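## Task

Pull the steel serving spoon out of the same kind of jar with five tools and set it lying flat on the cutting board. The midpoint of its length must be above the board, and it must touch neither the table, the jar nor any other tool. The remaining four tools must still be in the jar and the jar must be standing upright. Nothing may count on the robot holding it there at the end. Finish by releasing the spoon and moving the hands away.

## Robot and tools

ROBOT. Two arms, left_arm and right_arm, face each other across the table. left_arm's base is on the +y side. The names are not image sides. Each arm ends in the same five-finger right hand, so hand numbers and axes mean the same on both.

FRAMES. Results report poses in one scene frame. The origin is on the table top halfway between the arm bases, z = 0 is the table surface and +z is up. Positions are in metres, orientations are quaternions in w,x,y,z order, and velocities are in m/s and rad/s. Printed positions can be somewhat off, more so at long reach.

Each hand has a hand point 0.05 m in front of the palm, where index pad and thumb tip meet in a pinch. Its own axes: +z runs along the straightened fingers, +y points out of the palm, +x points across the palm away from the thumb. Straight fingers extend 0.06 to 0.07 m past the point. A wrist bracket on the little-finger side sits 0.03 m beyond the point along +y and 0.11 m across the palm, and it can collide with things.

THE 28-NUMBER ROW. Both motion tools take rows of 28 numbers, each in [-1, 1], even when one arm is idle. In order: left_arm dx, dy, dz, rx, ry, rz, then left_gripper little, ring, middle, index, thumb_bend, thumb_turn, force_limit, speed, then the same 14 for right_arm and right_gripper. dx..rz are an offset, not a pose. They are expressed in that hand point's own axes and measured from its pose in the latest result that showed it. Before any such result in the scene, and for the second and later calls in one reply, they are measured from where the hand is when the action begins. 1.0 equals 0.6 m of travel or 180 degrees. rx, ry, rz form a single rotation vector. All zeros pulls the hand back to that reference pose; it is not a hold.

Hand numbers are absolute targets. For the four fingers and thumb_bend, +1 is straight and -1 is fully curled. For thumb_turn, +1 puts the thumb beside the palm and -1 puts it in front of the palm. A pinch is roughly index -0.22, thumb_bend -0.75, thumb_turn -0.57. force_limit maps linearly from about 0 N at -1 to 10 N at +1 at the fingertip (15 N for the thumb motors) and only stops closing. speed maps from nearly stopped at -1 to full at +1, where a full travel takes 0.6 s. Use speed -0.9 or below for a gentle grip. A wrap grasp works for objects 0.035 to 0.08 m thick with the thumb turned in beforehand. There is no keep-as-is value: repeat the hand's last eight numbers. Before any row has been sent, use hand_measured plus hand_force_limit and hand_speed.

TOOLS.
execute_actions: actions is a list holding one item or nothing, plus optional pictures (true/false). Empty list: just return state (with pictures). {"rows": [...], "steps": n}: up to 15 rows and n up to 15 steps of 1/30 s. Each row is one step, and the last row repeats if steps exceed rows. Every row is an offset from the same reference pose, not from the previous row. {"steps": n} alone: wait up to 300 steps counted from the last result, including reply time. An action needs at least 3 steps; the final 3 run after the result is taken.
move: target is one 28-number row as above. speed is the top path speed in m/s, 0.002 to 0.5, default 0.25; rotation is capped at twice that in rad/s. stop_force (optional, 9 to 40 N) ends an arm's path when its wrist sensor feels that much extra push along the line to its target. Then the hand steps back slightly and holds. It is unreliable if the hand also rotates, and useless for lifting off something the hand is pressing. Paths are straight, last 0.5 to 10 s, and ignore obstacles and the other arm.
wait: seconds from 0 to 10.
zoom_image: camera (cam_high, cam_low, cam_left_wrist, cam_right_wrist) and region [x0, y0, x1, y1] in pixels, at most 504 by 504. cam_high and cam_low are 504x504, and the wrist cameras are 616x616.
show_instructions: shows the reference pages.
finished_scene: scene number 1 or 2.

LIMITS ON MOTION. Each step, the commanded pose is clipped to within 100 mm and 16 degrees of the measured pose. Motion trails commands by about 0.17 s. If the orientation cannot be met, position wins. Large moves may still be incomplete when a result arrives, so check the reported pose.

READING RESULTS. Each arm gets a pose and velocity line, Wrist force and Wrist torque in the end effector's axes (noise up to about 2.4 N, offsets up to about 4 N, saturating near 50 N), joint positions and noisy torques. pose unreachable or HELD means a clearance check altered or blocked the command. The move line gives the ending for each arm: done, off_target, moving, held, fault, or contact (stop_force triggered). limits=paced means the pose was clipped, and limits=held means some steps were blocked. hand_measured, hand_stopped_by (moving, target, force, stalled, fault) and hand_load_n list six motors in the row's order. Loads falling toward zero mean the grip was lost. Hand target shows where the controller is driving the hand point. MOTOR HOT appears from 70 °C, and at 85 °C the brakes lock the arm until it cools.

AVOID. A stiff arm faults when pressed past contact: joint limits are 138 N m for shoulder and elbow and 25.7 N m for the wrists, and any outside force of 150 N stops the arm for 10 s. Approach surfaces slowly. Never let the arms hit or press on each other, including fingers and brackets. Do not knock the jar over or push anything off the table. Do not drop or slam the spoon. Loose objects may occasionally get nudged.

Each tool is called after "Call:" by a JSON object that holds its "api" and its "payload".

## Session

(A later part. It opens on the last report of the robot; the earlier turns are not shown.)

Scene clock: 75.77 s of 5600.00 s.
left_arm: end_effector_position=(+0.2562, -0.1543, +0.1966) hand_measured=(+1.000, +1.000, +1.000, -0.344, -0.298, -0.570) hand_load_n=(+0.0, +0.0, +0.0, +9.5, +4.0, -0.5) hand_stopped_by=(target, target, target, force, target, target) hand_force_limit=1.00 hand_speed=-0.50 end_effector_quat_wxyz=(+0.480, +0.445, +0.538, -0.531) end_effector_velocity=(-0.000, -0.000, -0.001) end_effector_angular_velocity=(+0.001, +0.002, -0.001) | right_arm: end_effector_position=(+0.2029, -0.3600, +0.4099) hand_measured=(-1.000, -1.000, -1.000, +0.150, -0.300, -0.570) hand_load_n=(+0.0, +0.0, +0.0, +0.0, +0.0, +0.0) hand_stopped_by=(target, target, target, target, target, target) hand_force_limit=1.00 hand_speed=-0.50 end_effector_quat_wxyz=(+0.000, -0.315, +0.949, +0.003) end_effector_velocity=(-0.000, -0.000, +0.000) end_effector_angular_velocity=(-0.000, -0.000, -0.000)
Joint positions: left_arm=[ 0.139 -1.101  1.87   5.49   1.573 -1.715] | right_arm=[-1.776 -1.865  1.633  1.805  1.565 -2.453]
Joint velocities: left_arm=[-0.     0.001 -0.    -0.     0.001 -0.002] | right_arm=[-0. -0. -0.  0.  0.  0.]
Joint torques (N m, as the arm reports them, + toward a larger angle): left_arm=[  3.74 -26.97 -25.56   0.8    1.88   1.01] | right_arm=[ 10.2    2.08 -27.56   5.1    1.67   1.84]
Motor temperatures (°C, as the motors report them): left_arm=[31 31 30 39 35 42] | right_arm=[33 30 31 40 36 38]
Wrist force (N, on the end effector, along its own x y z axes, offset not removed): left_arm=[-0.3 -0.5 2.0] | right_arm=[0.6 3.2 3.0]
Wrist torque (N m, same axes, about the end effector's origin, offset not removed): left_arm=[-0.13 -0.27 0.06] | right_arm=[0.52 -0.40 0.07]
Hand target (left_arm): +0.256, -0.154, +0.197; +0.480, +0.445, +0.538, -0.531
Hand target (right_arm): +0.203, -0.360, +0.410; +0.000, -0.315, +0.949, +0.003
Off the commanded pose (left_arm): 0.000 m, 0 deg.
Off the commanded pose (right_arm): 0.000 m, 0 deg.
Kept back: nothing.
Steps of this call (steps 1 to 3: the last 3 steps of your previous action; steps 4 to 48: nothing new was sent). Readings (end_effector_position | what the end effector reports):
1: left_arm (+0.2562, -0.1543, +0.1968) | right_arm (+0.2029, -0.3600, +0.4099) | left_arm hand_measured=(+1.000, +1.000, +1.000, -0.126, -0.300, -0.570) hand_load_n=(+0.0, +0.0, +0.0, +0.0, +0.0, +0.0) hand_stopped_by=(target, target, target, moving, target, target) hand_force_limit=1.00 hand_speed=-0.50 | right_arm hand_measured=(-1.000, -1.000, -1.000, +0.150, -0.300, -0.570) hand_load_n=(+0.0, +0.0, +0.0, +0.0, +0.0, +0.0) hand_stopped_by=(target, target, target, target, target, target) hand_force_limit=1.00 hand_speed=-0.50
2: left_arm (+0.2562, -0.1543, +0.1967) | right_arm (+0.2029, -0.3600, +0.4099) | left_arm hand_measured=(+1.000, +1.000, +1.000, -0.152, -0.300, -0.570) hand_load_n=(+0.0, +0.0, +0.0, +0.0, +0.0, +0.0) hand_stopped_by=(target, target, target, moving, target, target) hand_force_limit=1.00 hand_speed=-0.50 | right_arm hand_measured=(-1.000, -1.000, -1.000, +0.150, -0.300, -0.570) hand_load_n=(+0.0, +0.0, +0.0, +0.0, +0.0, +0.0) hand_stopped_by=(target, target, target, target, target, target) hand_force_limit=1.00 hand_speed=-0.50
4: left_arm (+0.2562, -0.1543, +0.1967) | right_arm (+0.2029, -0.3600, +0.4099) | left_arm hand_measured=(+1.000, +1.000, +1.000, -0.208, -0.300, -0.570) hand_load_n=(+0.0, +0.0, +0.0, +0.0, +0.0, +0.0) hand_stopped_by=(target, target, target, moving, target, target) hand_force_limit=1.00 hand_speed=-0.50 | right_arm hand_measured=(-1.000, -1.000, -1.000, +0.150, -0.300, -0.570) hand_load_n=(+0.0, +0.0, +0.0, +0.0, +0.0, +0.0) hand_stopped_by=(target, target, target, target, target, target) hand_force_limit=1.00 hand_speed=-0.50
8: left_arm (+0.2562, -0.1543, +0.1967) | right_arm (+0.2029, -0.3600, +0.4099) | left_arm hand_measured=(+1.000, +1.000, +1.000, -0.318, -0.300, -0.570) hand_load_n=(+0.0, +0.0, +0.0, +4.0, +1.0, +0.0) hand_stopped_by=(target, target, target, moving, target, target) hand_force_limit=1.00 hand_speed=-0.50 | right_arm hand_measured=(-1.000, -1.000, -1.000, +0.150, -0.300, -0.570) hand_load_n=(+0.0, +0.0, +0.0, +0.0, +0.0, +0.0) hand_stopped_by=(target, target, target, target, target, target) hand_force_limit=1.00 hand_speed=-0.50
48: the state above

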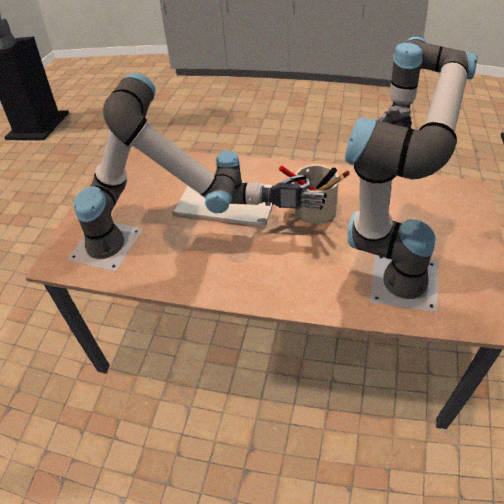

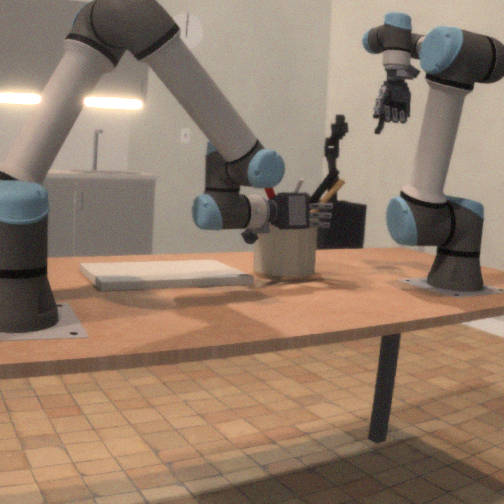

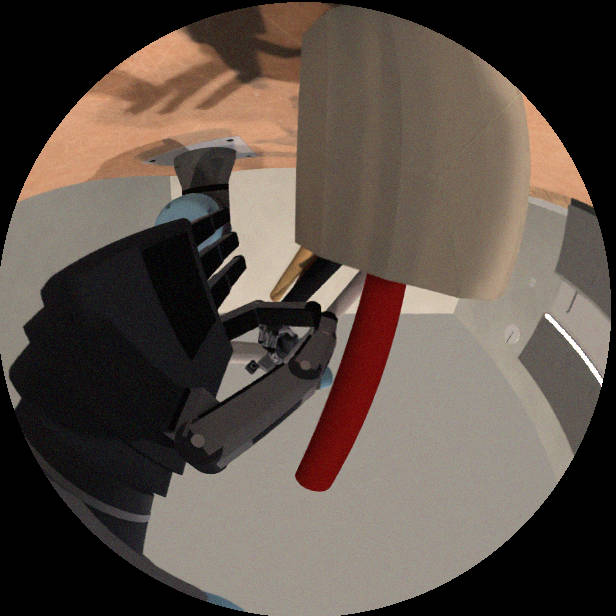

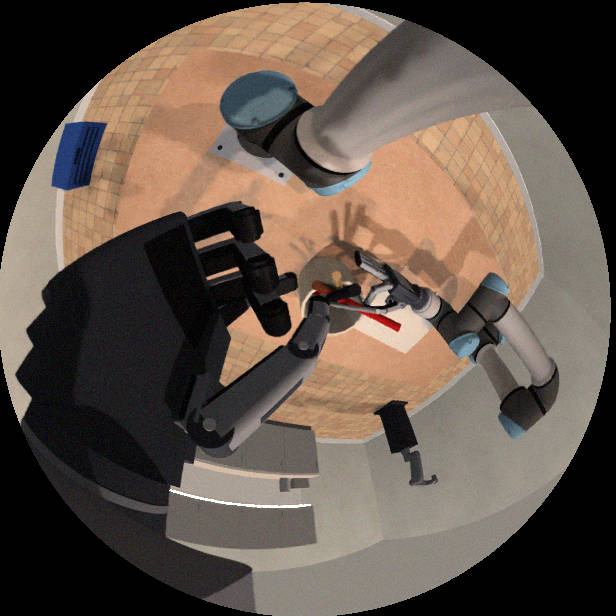

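Call:
{"api": "move", "payload": {"target": [-0.05,-0.008,0,0,0,0,1,1,1,0.15,-0.3,-0.57,1,0,0,0,0,0,0,0,-1,-1,-1,0.15,-0.3,-0.57,1,-0.5], "speed": 0.015}}

Call:
{"api": "zoom_image", "payload": {"camera": "cam_right_wrist", "region": [260,200,460,360]}}

Call:
{"api": "zoom_image", "payload": {"camera": "cam_left_wrist", "region": [200,200,450,450]}}

Call:
{"api": "zoom_image", "payload": {"camera": "cam_low", "region": [240,150,380,290]}}

Scene clock: 78.30 s of 5600.00 s.
left_arm: end_effector_position=(+0.2557, -0.1536, +0.2267) hand_measured=(+1.000, +1.000, +1.000, +0.150, -0.300, -0.570) hand_load_n=(+0.0, +0.0, +0.0, -0.5, +0.0, +0.0) hand_stopped_by=(target, target, target, target, target, target) hand_force_limit=1.00 hand_speed=0.00 end_effector_quat_wxyz=(+0.480, +0.445, +0.538, -0.531) end_effector_velocity=(-0.000, -0.000, +0.003) end_effector_angular_velocity=(-0.000, -0.001, -0.000) | right_arm: end_effector_position=(+0.2029, -0.3600, +0.4099) hand_measured=(-1.000, -1.000, -1.000, +0.150, -0.300, -0.570) hand_load_n=(+0.0, +0.0, +0.0, +0.0, +0.0, +0.0) hand_stopped_by=(target, target, target, target, target, target) hand_force_limit=1.00 hand_speed=-0.50 end_effector_quat_wxyz=(+0.000, -0.315, +0.949, +0.003) end_effector_velocity=(-0.000, -0.000, +0.000) end_effector_angular_velocity=(-0.000, -0.000, +0.001)
Joint positions: left_arm=[ 0.139 -1.151  1.849  5.561  1.572 -1.715] | right_arm=[-1.776 -1.865  1.633  1.805  1.565 -2.453]
Joint velocities: left_arm=[-0.    -0.005 -0.003  0.007  0.     0.001] | right_arm=[ 0. -0.  0. -0.  0. -0.]
Joint torques (N m, as the arm reports them, + toward a larger angle): left_arm=[ -7.54 -48.09 -28.93   0.73  -2.03   2.36] | right_arm=[ 10.87   2.73 -27.31   5.08   1.68   1.47]
Motor temperatures (°C, as the motors report them): left_arm=[31 31 30 39 35 42] | right_arm=[33 30 31 40 36 38]
Wrist force (N, on the end effector, along its own x y z axes, offset not removed): left_arm=[0.3 -1.0 0.6] | right_arm=[0.2 2.3 2.2]
Wrist torque (N m, same axes, about the end effector's origin, offset not removed): left_arm=[-0.12 -0.17 0.04] | right_arm=[0.50 -0.21 0.00]
Hand target (left_arm): +0.256, -0.154, +0.227; +0.480, +0.445, +0.538, -0.531
Hand target (right_arm): +0.203, -0.360, +0.410; +0.000, -0.315, +0.949, +0.003
Off the commanded pose (left_arm): 0.000 m, 0 deg.
Off the commanded pose (right_arm): 0.000 m, 0 deg.
Kept back: nothing.
move: done

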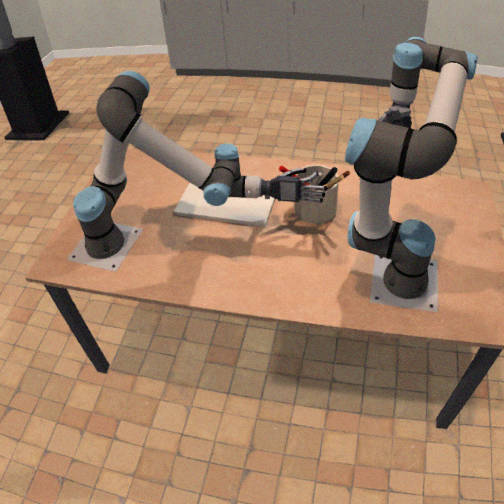

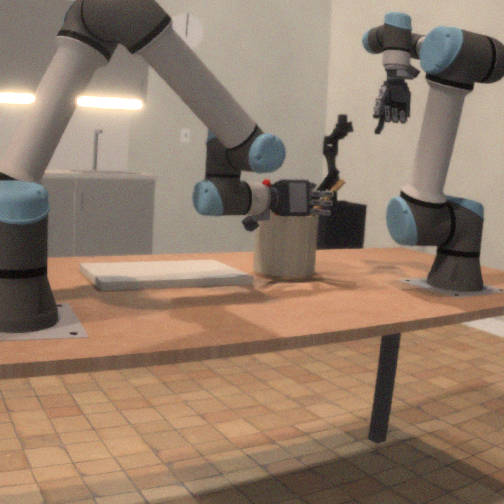

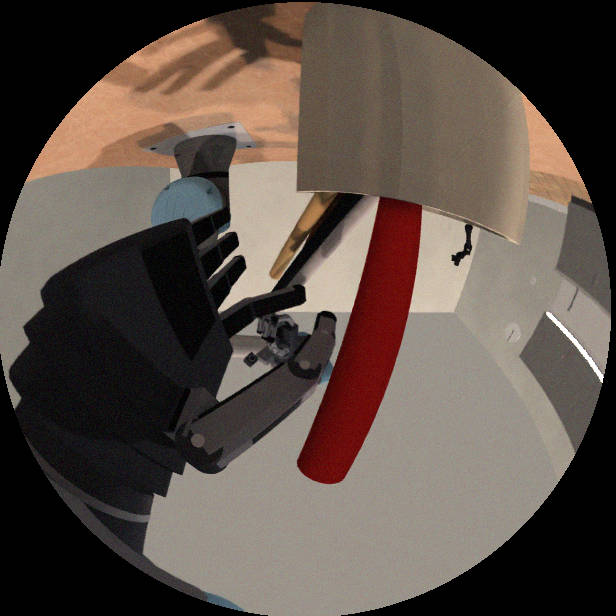

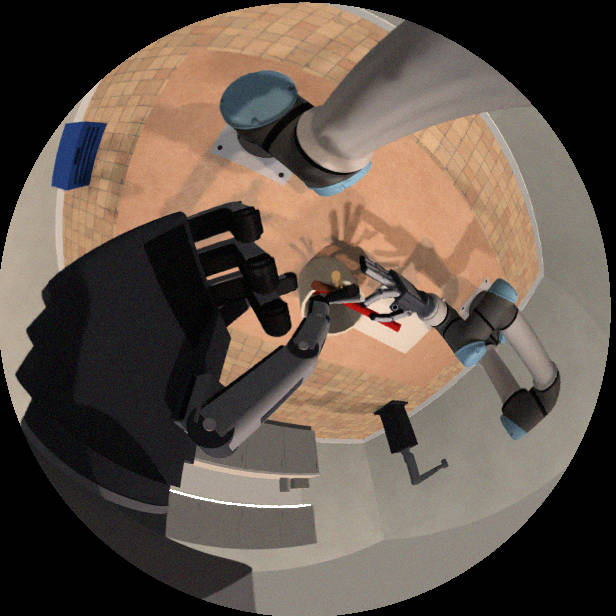

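Region (260, 200, 460, 360) of cam_right_wrist's 616x616 image, scaled by 2.520, with more detail than that image has; it fills the top 403 rows of this view, and the rest is white.

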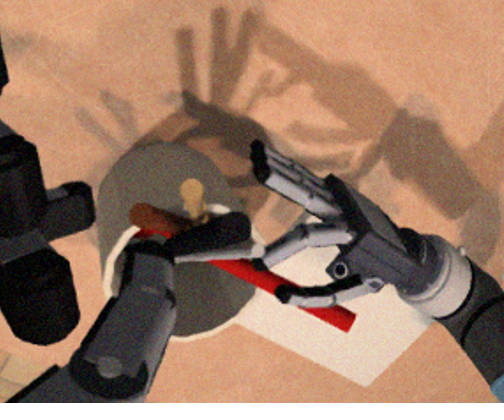

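Region (200, 200, 450, 450) of cam_left_wrist's 616x616 image, scaled by 2.016, with more detail than that image has.

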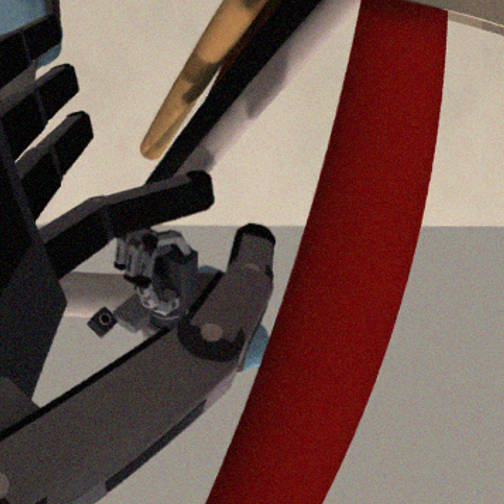

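Region (240, 150, 380, 290) of cam_low's 504x504 image, scaled by 3.600, with more detail than that image has.

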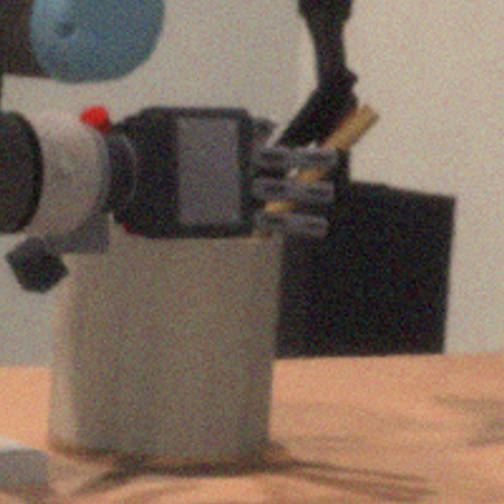

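Call:
{"api": "execute_actions", "payload": {"actions": [{"rows":[[0,0,0,0,0,0,1,1,1,0.7,-0.3,-0.57,1,0,0,0,0,0,0,0,-1,-1,-1,0.15,-0.3,-0.57,1,-0.5]],"steps":10}]}}

Call:
{"api": "move", "payload": {"target": [0.038,-0.004,0.023,0,0,0,1,1,1,0.7,-0.3,-0.57,1,0,0,0,0,0,0,0,-1,-1,-1,0.15,-0.3,-0.57,1,-0.5], "speed": 0.015}}

Call:
{"api": "zoom_image", "payload": {"camera": "cam_right_wrist", "region": [260,200,460,360]}}

Call:
{"api": "zoom_image", "payload": {"camera": "cam_left_wrist", "region": [200,200,450,450]}}

Scene clock: 78.87 s of 5600.00 s.
left_arm: end_effector_position=(+0.2557, -0.1536, +0.2269) hand_measured=(+1.000, +1.000, +1.000, +0.366, -0.300, -0.570) hand_load_n=(+0.0, +0.0, +0.0, -0.5, +0.0, +0.0) hand_stopped_by=(target, target, target, moving, target, target) hand_force_limit=1.00 hand_speed=0.00 end_effector_quat_wxyz=(+0.480, +0.445, +0.538, -0.531) end_effector_velocity=(-0.001, -0.000, -0.002) end_effector_angular_velocity=(+0.001, +0.001, -0.001) | right_arm: end_effector_position=(+0.2029, -0.3600, +0.4099) hand_measured=(-1.000, -1.000, -1.000, +0.150, -0.300, -0.570) hand_load_n=(+0.0, +0.0, +0.0, +0.0, +0.0, +0.0) hand_stopped_by=(target, target, target, target, target, target) hand_force_limit=1.00 hand_speed=-0.50 end_effector_quat_wxyz=(+0.000, -0.315, +0.949, +0.003) end_effector_velocity=(+0.000, +0.000, +0.000) end_effector_angular_velocity=(+0.001, -0.000, +0.000)
Joint positions: left_arm=[ 0.139 -1.152  1.849  5.562  1.572 -1.715] | right_arm=[-1.776 -1.865  1.633  1.805  1.565 -2.453]
Joint velocities: left_arm=[-0.001  0.003  0.002 -0.004  0.001 -0.001] | right_arm=[ 0.     0.    -0.     0.    -0.001  0.   ]
Joint torques (N m, as the arm reports them, + toward a larger angle): left_arm=[ -6.13 -27.72 -12.02  -4.27  -1.81   2.11] | right_arm=[ 10.91   2.27 -27.42   5.22   1.65   1.66]
Motor temperatures (°C, as the motors report them): left_arm=[31 31 30 39 35 42] | right_arm=[33 30 31 40 36 38]
Wrist force (N, on the end effector, along its own x y z axes, offset not removed): left_arm=[0.3 -1.0 -0.6] | right_arm=[0.7 2.0 2.3]
Wrist torque (N m, same axes, about the end effector's origin, offset not removed): left_arm=[-0.07 -0.28 0.02] | right_arm=[0.26 -0.31 0.01]
Steps of this call (steps 1 to 10: nothing new was sent; steps 11 to 17: the first 7 steps of this action). Readings (end_effector_position | what the end effector reports):
11: left_arm (+0.2557, -0.1536, +0.2270) | right_arm (+0.2029, -0.3600, +0.4099) | left_arm hand_measured=(+1.000, +1.000, +1.000, +0.150, -0.300, -0.570) hand_load_n=(+0.0, +0.0, +0.0, -0.5, +0.0, +0.0) hand_stopped_by=(target, target, target, moving, target, target) hand_force_limit=1.00 hand_speed=0.00 | right_arm hand_measured=(-1.000, -1.000, -1.000, +0.150, -0.300, -0.570) hand_load_n=(+0.0, +0.0, +0.0, +0.0, +0.0, +0.0) hand_stopped_by=(target, target, target, target, target, target) hand_force_limit=1.00 hand_speed=-0.50
12: left_arm (+0.2557, -0.1536, +0.2270) | right_arm (+0.2029, -0.3600, +0.4099) | left_arm hand_measured=(+1.000, +1.000, +1.000, +0.150, -0.300, -0.570) hand_load_n=(+0.0, +0.0, +0.0, -0.5, +0.0, +0.0) hand_stopped_by=(target, target, target, moving, target, target) hand_force_limit=1.00 hand_speed=0.00 | right_arm hand_measured=(-1.000, -1.000, -1.000, +0.150, -0.300, -0.570) hand_load_n=(+0.0, +0.0, +0.0, +0.0, +0.0, +0.0) hand_stopped_by=(target, target, target, target, target, target) hand_force_limit=1.00 hand_speed=-0.50
14: left_arm (+0.2557, -0.1536, +0.2270) | right_arm (+0.2029, -0.3600, +0.4099) | left_arm hand_measured=(+1.000, +1.000, +1.000, +0.200, -0.300, -0.570) hand_load_n=(+0.0, +0.0, +0.0, -0.5, +0.0, +0.0) hand_stopped_by=(target, target, target, moving, target, target) hand_force_limit=1.00 hand_speed=0.00 | right_arm hand_measured=(-1.000, -1.000, -1.000, +0.150, -0.300, -0.570) hand_load_n=(+0.0, +0.0, +0.0, +0.0, +0.0, +0.0) hand_stopped_by=(target, target, target, target, target, target) hand_force_limit=1.00 hand_speed=-0.50
17: the state above

Scene clock: 81.30 s of 5600.00 s.
left_arm: end_effector_position=(+0.2507, -0.1680, +0.2051) hand_measured=(+1.000, +1.000, +1.000, +0.700, -0.300, -0.570) hand_load_n=(+0.0, +0.0, +0.0, +0.0, +0.0, +0.0) hand_stopped_by=(target, target, target, target, target, target) hand_force_limit=1.00 hand_speed=0.00 end_effector_quat_wxyz=(+0.480, +0.445, +0.538, -0.531) end_effector_velocity=(-0.000, -0.001, -0.003) end_effector_angular_velocity=(+0.001, +0.000, +0.001) | right_arm: end_effector_position=(+0.2029, -0.3600, +0.4099) hand_measured=(-1.000, -1.000, -1.000, +0.150, -0.300, -0.570) hand_load_n=(+0.0, +0.0, +0.0, +0.0, +0.0, +0.0) hand_stopped_by=(target, target, target, target, target, target) hand_force_limit=1.00 hand_speed=-0.50 end_effector_quat_wxyz=(+0.000, -0.315, +0.949, +0.003) end_effector_velocity=(-0.000, +0.000, +0.000) end_effector_angular_velocity=(+0.001, -0.001, -0.001)
Joint positions: left_arm=[ 0.127 -1.094  1.829  5.524  1.56  -1.715] | right_arm=[-1.776 -1.865  1.633  1.805  1.565 -2.453]
Joint velocities: left_arm=[-0.001  0.006 -0.002 -0.004 -0.002  0.   ] | right_arm=[-0.    -0.001  0.     0.    -0.001  0.001]
Joint torques (N m, as the arm reports them, + toward a larger angle): left_arm=[ -7.94 -27.6  -26.45  -4.17  -2.11   2.46] | right_arm=[ 11.19   2.19 -26.74   5.17   1.59   1.68]
Motor temperatures (°C, as the motors report them): left_arm=[31 31 30 39 35 42] | right_arm=[33 30 31 40 36 38]
Wrist force (N, on the end effector, along its own x y z axes, offset not removed): left_arm=[-0.3 0.1 0.6] | right_arm=[1.7 2.0 2.1]
Wrist torque (N m, same axes, about the end effector's origin, offset not removed): left_arm=[0.02 -0.23 0.06] | right_arm=[0.39 -0.47 0.15]
Hand target (left_arm): +0.251, -0.168, +0.205; +0.480, +0.445, +0.538, -0.531
Hand target (right_arm): +0.203, -0.360, +0.410; +0.000, -0.315, +0.949, +0.003
Off your previous action's commanded pose (left_arm): 0.000 m, 0 deg at its last step (step 3 of this call).
Off your previous action's commanded pose (right_arm): 0.000 m, 0 deg at its last step (step 3 of this call).
Off the commanded pose (left_arm): 0.000 m, 0 deg.
Off the commanded pose (right_arm): 0.000 m, 0 deg.
Kept back: nothing.
move: done

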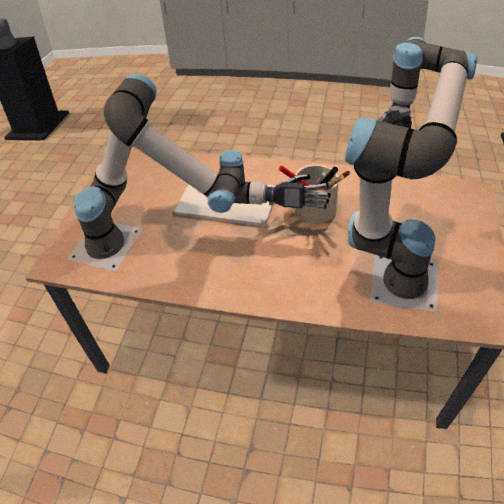

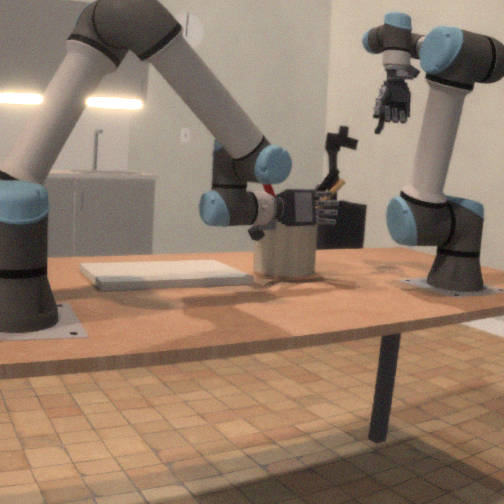

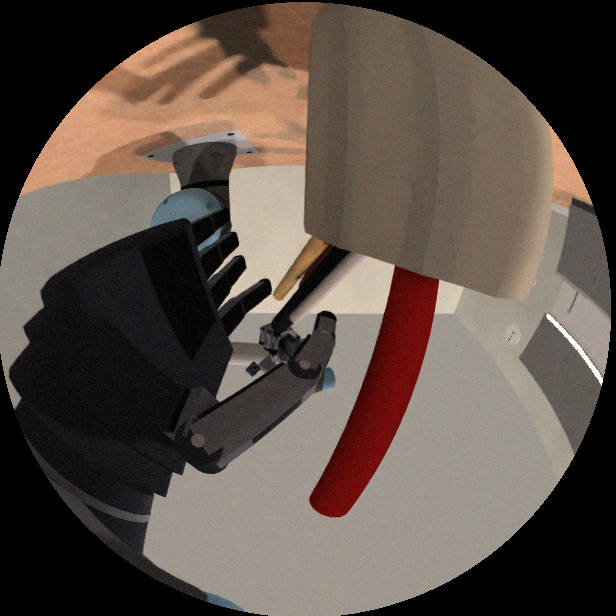

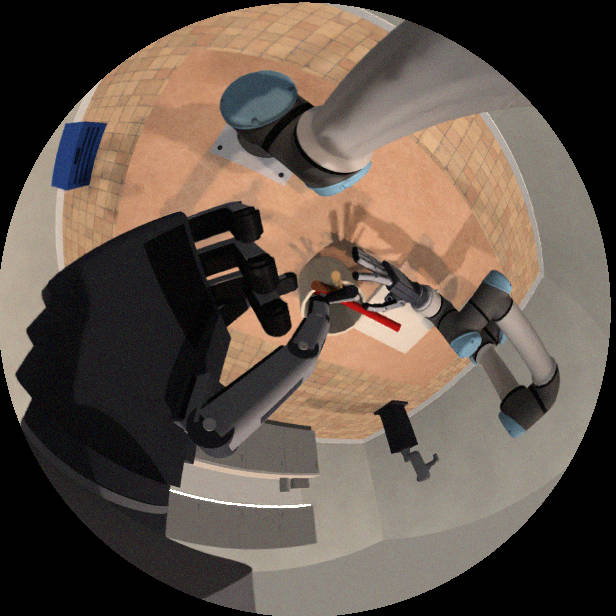

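Region (260, 200, 460, 360) of cam_right_wrist's 616x616 image, scaled by 2.520, with more detail than that image has; it fills the top 403 rows of this view, and the rest is white.

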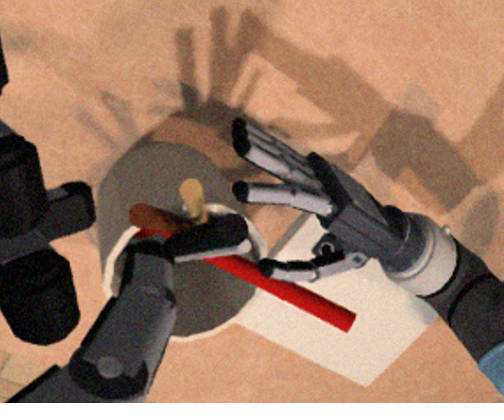

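Region (200, 200, 450, 450) of cam_left_wrist's 616x616 image, scaled by 2.016, with more detail than that image has.

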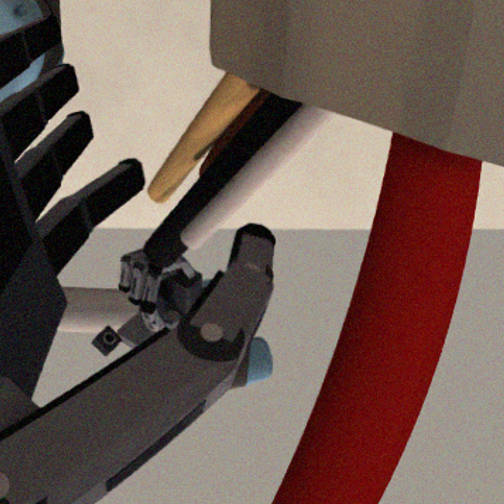

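Call:
{"api": "move", "payload": {"target": [-0.047,-0.007,0,0,0,0,1,1,1,0.5,-0.3,-0.57,1,0,0,0,0,0,0,0,-1,-1,-1,0.15,-0.3,-0.57,1,-0.5], "speed": 0.03}}

Call:
{"api": "move", "payload": {"target": [0,0,0.025,0,0,0,1,1,1,0.5,-0.3,-0.57,1,0,0,0,0,0,0,0,-1,-1,-1,0.15,-0.3,-0.57,1,-0.5], "speed": 0.015}}

Call:
{"api": "zoom_image", "payload": {"camera": "cam_right_wrist", "region": [260,200,460,360]}}

Call:
{"api": "zoom_image", "payload": {"camera": "cam_left_wrist", "region": [180,180,480,480]}}

Scene clock: 82.87 s of 5600.00 s.
left_arm: end_effector_position=(+0.2506, -0.1673, +0.2332) hand_measured=(+1.000, +1.000, +1.000, +0.500, -0.300, -0.570) hand_load_n=(+0.0, +0.0, +0.0, +0.0, +0.0, +0.0) hand_stopped_by=(target, target, target, target, target, target) hand_force_limit=1.00 hand_speed=0.00 end_effector_quat_wxyz=(+0.480, +0.445, +0.538, -0.531) end_effector_velocity=(-0.001, +0.000, +0.003) end_effector_angular_velocity=(+0.001, -0.002, -0.002) | right_arm: end_effector_position=(+0.2029, -0.3600, +0.4099) hand_measured=(-1.000, -1.000, -1.000, +0.150, -0.300, -0.570) hand_load_n=(+0.0, +0.0, +0.0, +0.0, +0.0, +0.0) hand_stopped_by=(target, target, target, target, target, target) hand_force_limit=1.00 hand_speed=-0.50 end_effector_quat_wxyz=(+0.000, -0.315, +0.949, +0.003) end_effector_velocity=(+0.000, +0.000, -0.000) end_effector_angular_velocity=(+0.001, +0.000, -0.000)
Joint positions: left_arm=[ 0.127 -1.139  1.808  5.59   1.56  -1.715] | right_arm=[-1.776 -1.865  1.633  1.805  1.565 -2.453]
Joint velocities: left_arm=[-0.001 -0.005 -0.002  0.008  0.     0.002] | right_arm=[-0.001  0.     0.    -0.    -0.001 -0.   ]
Joint torques (N m, as the arm reports them, + toward a larger angle): left_arm=[ -8.05 -48.26 -27.96   0.54  -2.14   2.05] | right_arm=[ 11.29   2.27 -27.29   5.2    1.7    1.8 ]
Motor temperatures (°C, as the motors report them): left_arm=[31 31 30 39 35 42] | right_arm=[33 30 31 40 36 38]
Wrist force (N, on the end effector, along its own x y z axes, offset not removed): left_arm=[-0.8 -0.6 1.1] | right_arm=[0.0 2.1 2.6]
Wrist torque (N m, same axes, about the end effector's origin, offset not removed): left_arm=[-0.16 -0.16 0.04] | right_arm=[0.38 -0.20 0.10]
Hand target (left_arm): +0.251, -0.167, +0.234; +0.480, +0.445, +0.538, -0.531
Hand target (right_arm): +0.203, -0.360, +0.410; +0.000, -0.315, +0.949, +0.003
Off the commanded pose (left_arm): 0.000 m, 0 deg.
Off the commanded pose (right_arm): 0.000 m, 0 deg.
Kept back: nothing.
move: done

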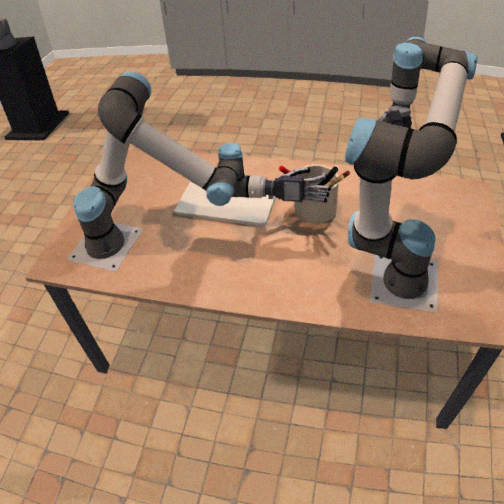

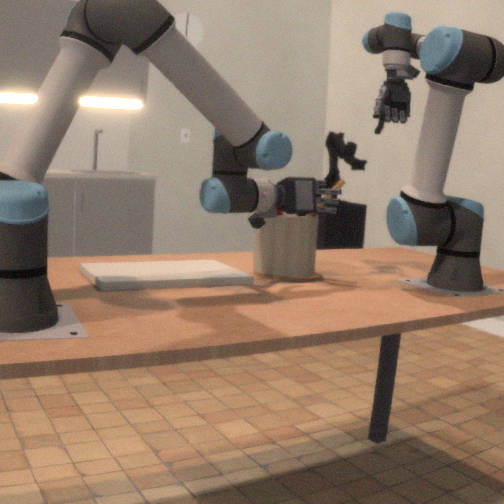

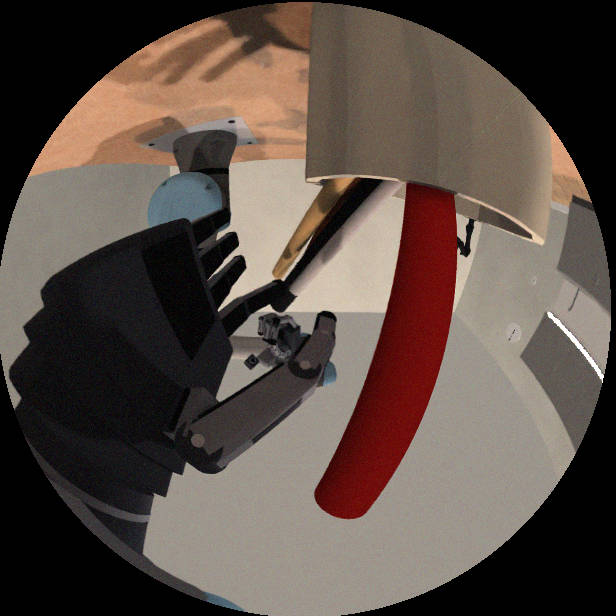

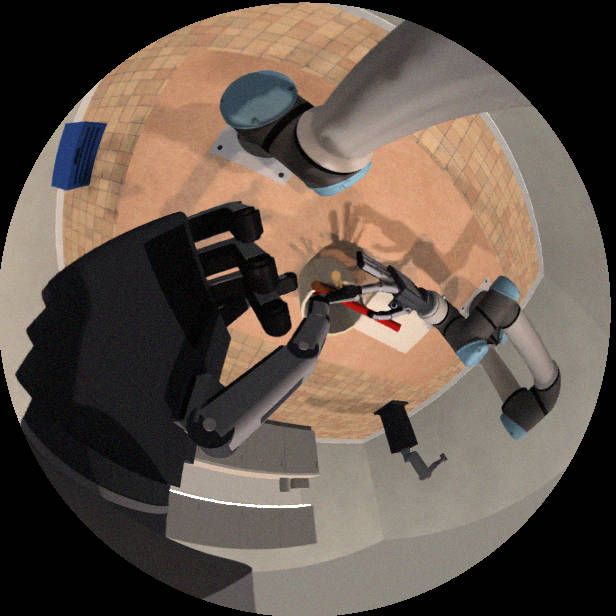

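Scene clock: 84.17 s of 5600.00 s.
left_arm: end_effector_position=(+0.2513, -0.1819, +0.2335) hand_measured=(+1.000, +1.000, +1.000, +0.500, -0.300, -0.570) hand_load_n=(+0.0, +0.0, +0.0, +0.0, +0.0, +0.0) hand_stopped_by=(target, target, target, target, target, target) hand_force_limit=1.00 hand_speed=0.00 end_effector_quat_wxyz=(+0.480, +0.445, +0.538, -0.531) end_effector_velocity=(-0.001, -0.003, -0.000) end_effector_angular_velocity=(+0.001, +0.001, -0.002) | right_arm: end_effector_position=(+0.2029, -0.3600, +0.4099) hand_measured=(-1.000, -1.000, -1.000, +0.150, -0.300, -0.570) hand_load_n=(+0.0, +0.0, +0.0, +0.0, +0.0, +0.0) hand_stopped_by=(target, target, target, target, target, target) hand_force_limit=1.00 hand_speed=-0.50 end_effector_quat_wxyz=(+0.000, -0.315, +0.949, +0.003) end_effector_velocity=(+0.000, +0.000, +0.000) end_effector_angular_velocity=(+0.001, -0.000, -0.001)
Joint positions: left_arm=[ 0.127 -1.112  1.764  5.607  1.56  -1.715] | right_arm=[-1.776 -1.865  1.633  1.805  1.565 -2.453]
Joint velocities: left_arm=[-0.001  0.005 -0.008  0.004  0.001 -0.001] | right_arm=[-0.001 -0.     0.     0.    -0.001  0.   ]
Joint torques (N m, as the arm reports them, + toward a larger angle): left_arm=[  7.22 -28.87 -28.33   1.04   2.29   1.69] | right_arm=[ 10.62   2.76 -27.63   5.11   1.41   1.76]
Motor temperatures (°C, as the motors report them): left_arm=[31 31 30 39 35 42] | right_arm=[33 30 31 40 36 38]
Wrist force (N, on the end effector, along its own x y z axes, offset not removed): left_arm=[-0.2 -1.3 0.3] | right_arm=[1.2 1.0 1.8]
Wrist torque (N m, same axes, about the end effector's origin, offset not removed): left_arm=[-0.20 -0.20 0.06] | right_arm=[0.12 -0.30 0.07]
Hand target (left_arm): +0.251, -0.182, +0.234; +0.480, +0.445, +0.538, -0.531
Hand target (right_arm): +0.203, -0.360, +0.410; +0.000, -0.315, +0.949, +0.003
Off the commanded pose (left_arm): 0.000 m, 0 deg.
Off the commanded pose (right_arm): 0.000 m, 0 deg.
Kept back: nothing.
move: done

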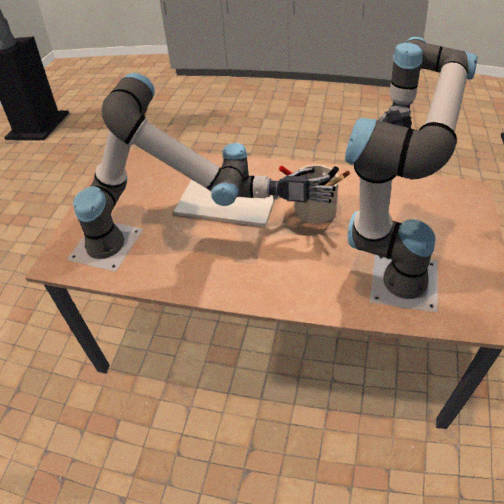

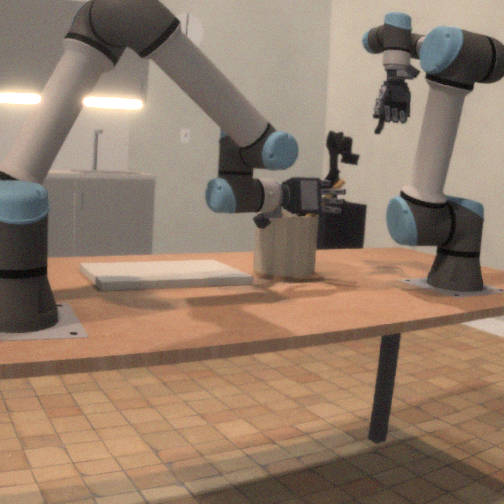

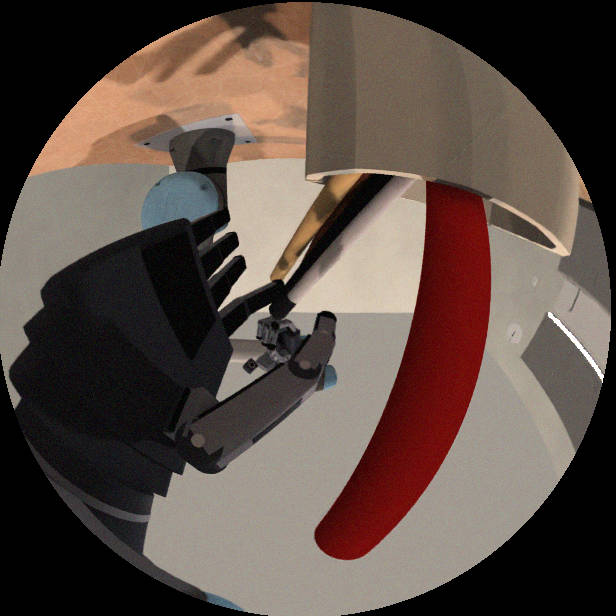

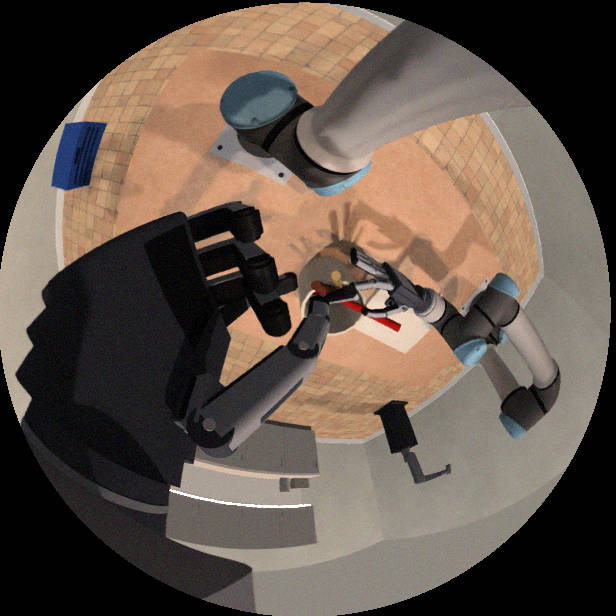

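Region (260, 200, 460, 360) of cam_right_wrist's 616x616 image, scaled by 2.520, with more detail than that image has; it fills the top 403 rows of this view, and the rest is white.

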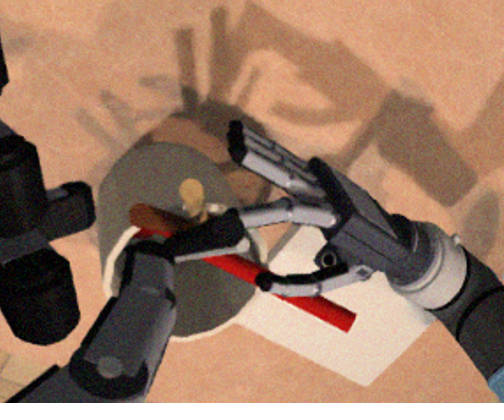

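Region (180, 180, 480, 480) of cam_left_wrist's 616x616 image, scaled by 1.680, with more detail than that image has.

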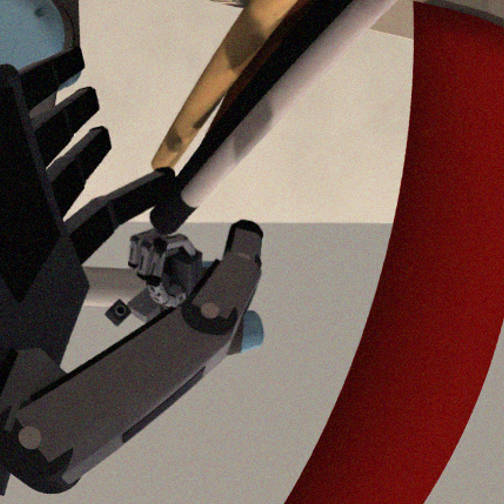

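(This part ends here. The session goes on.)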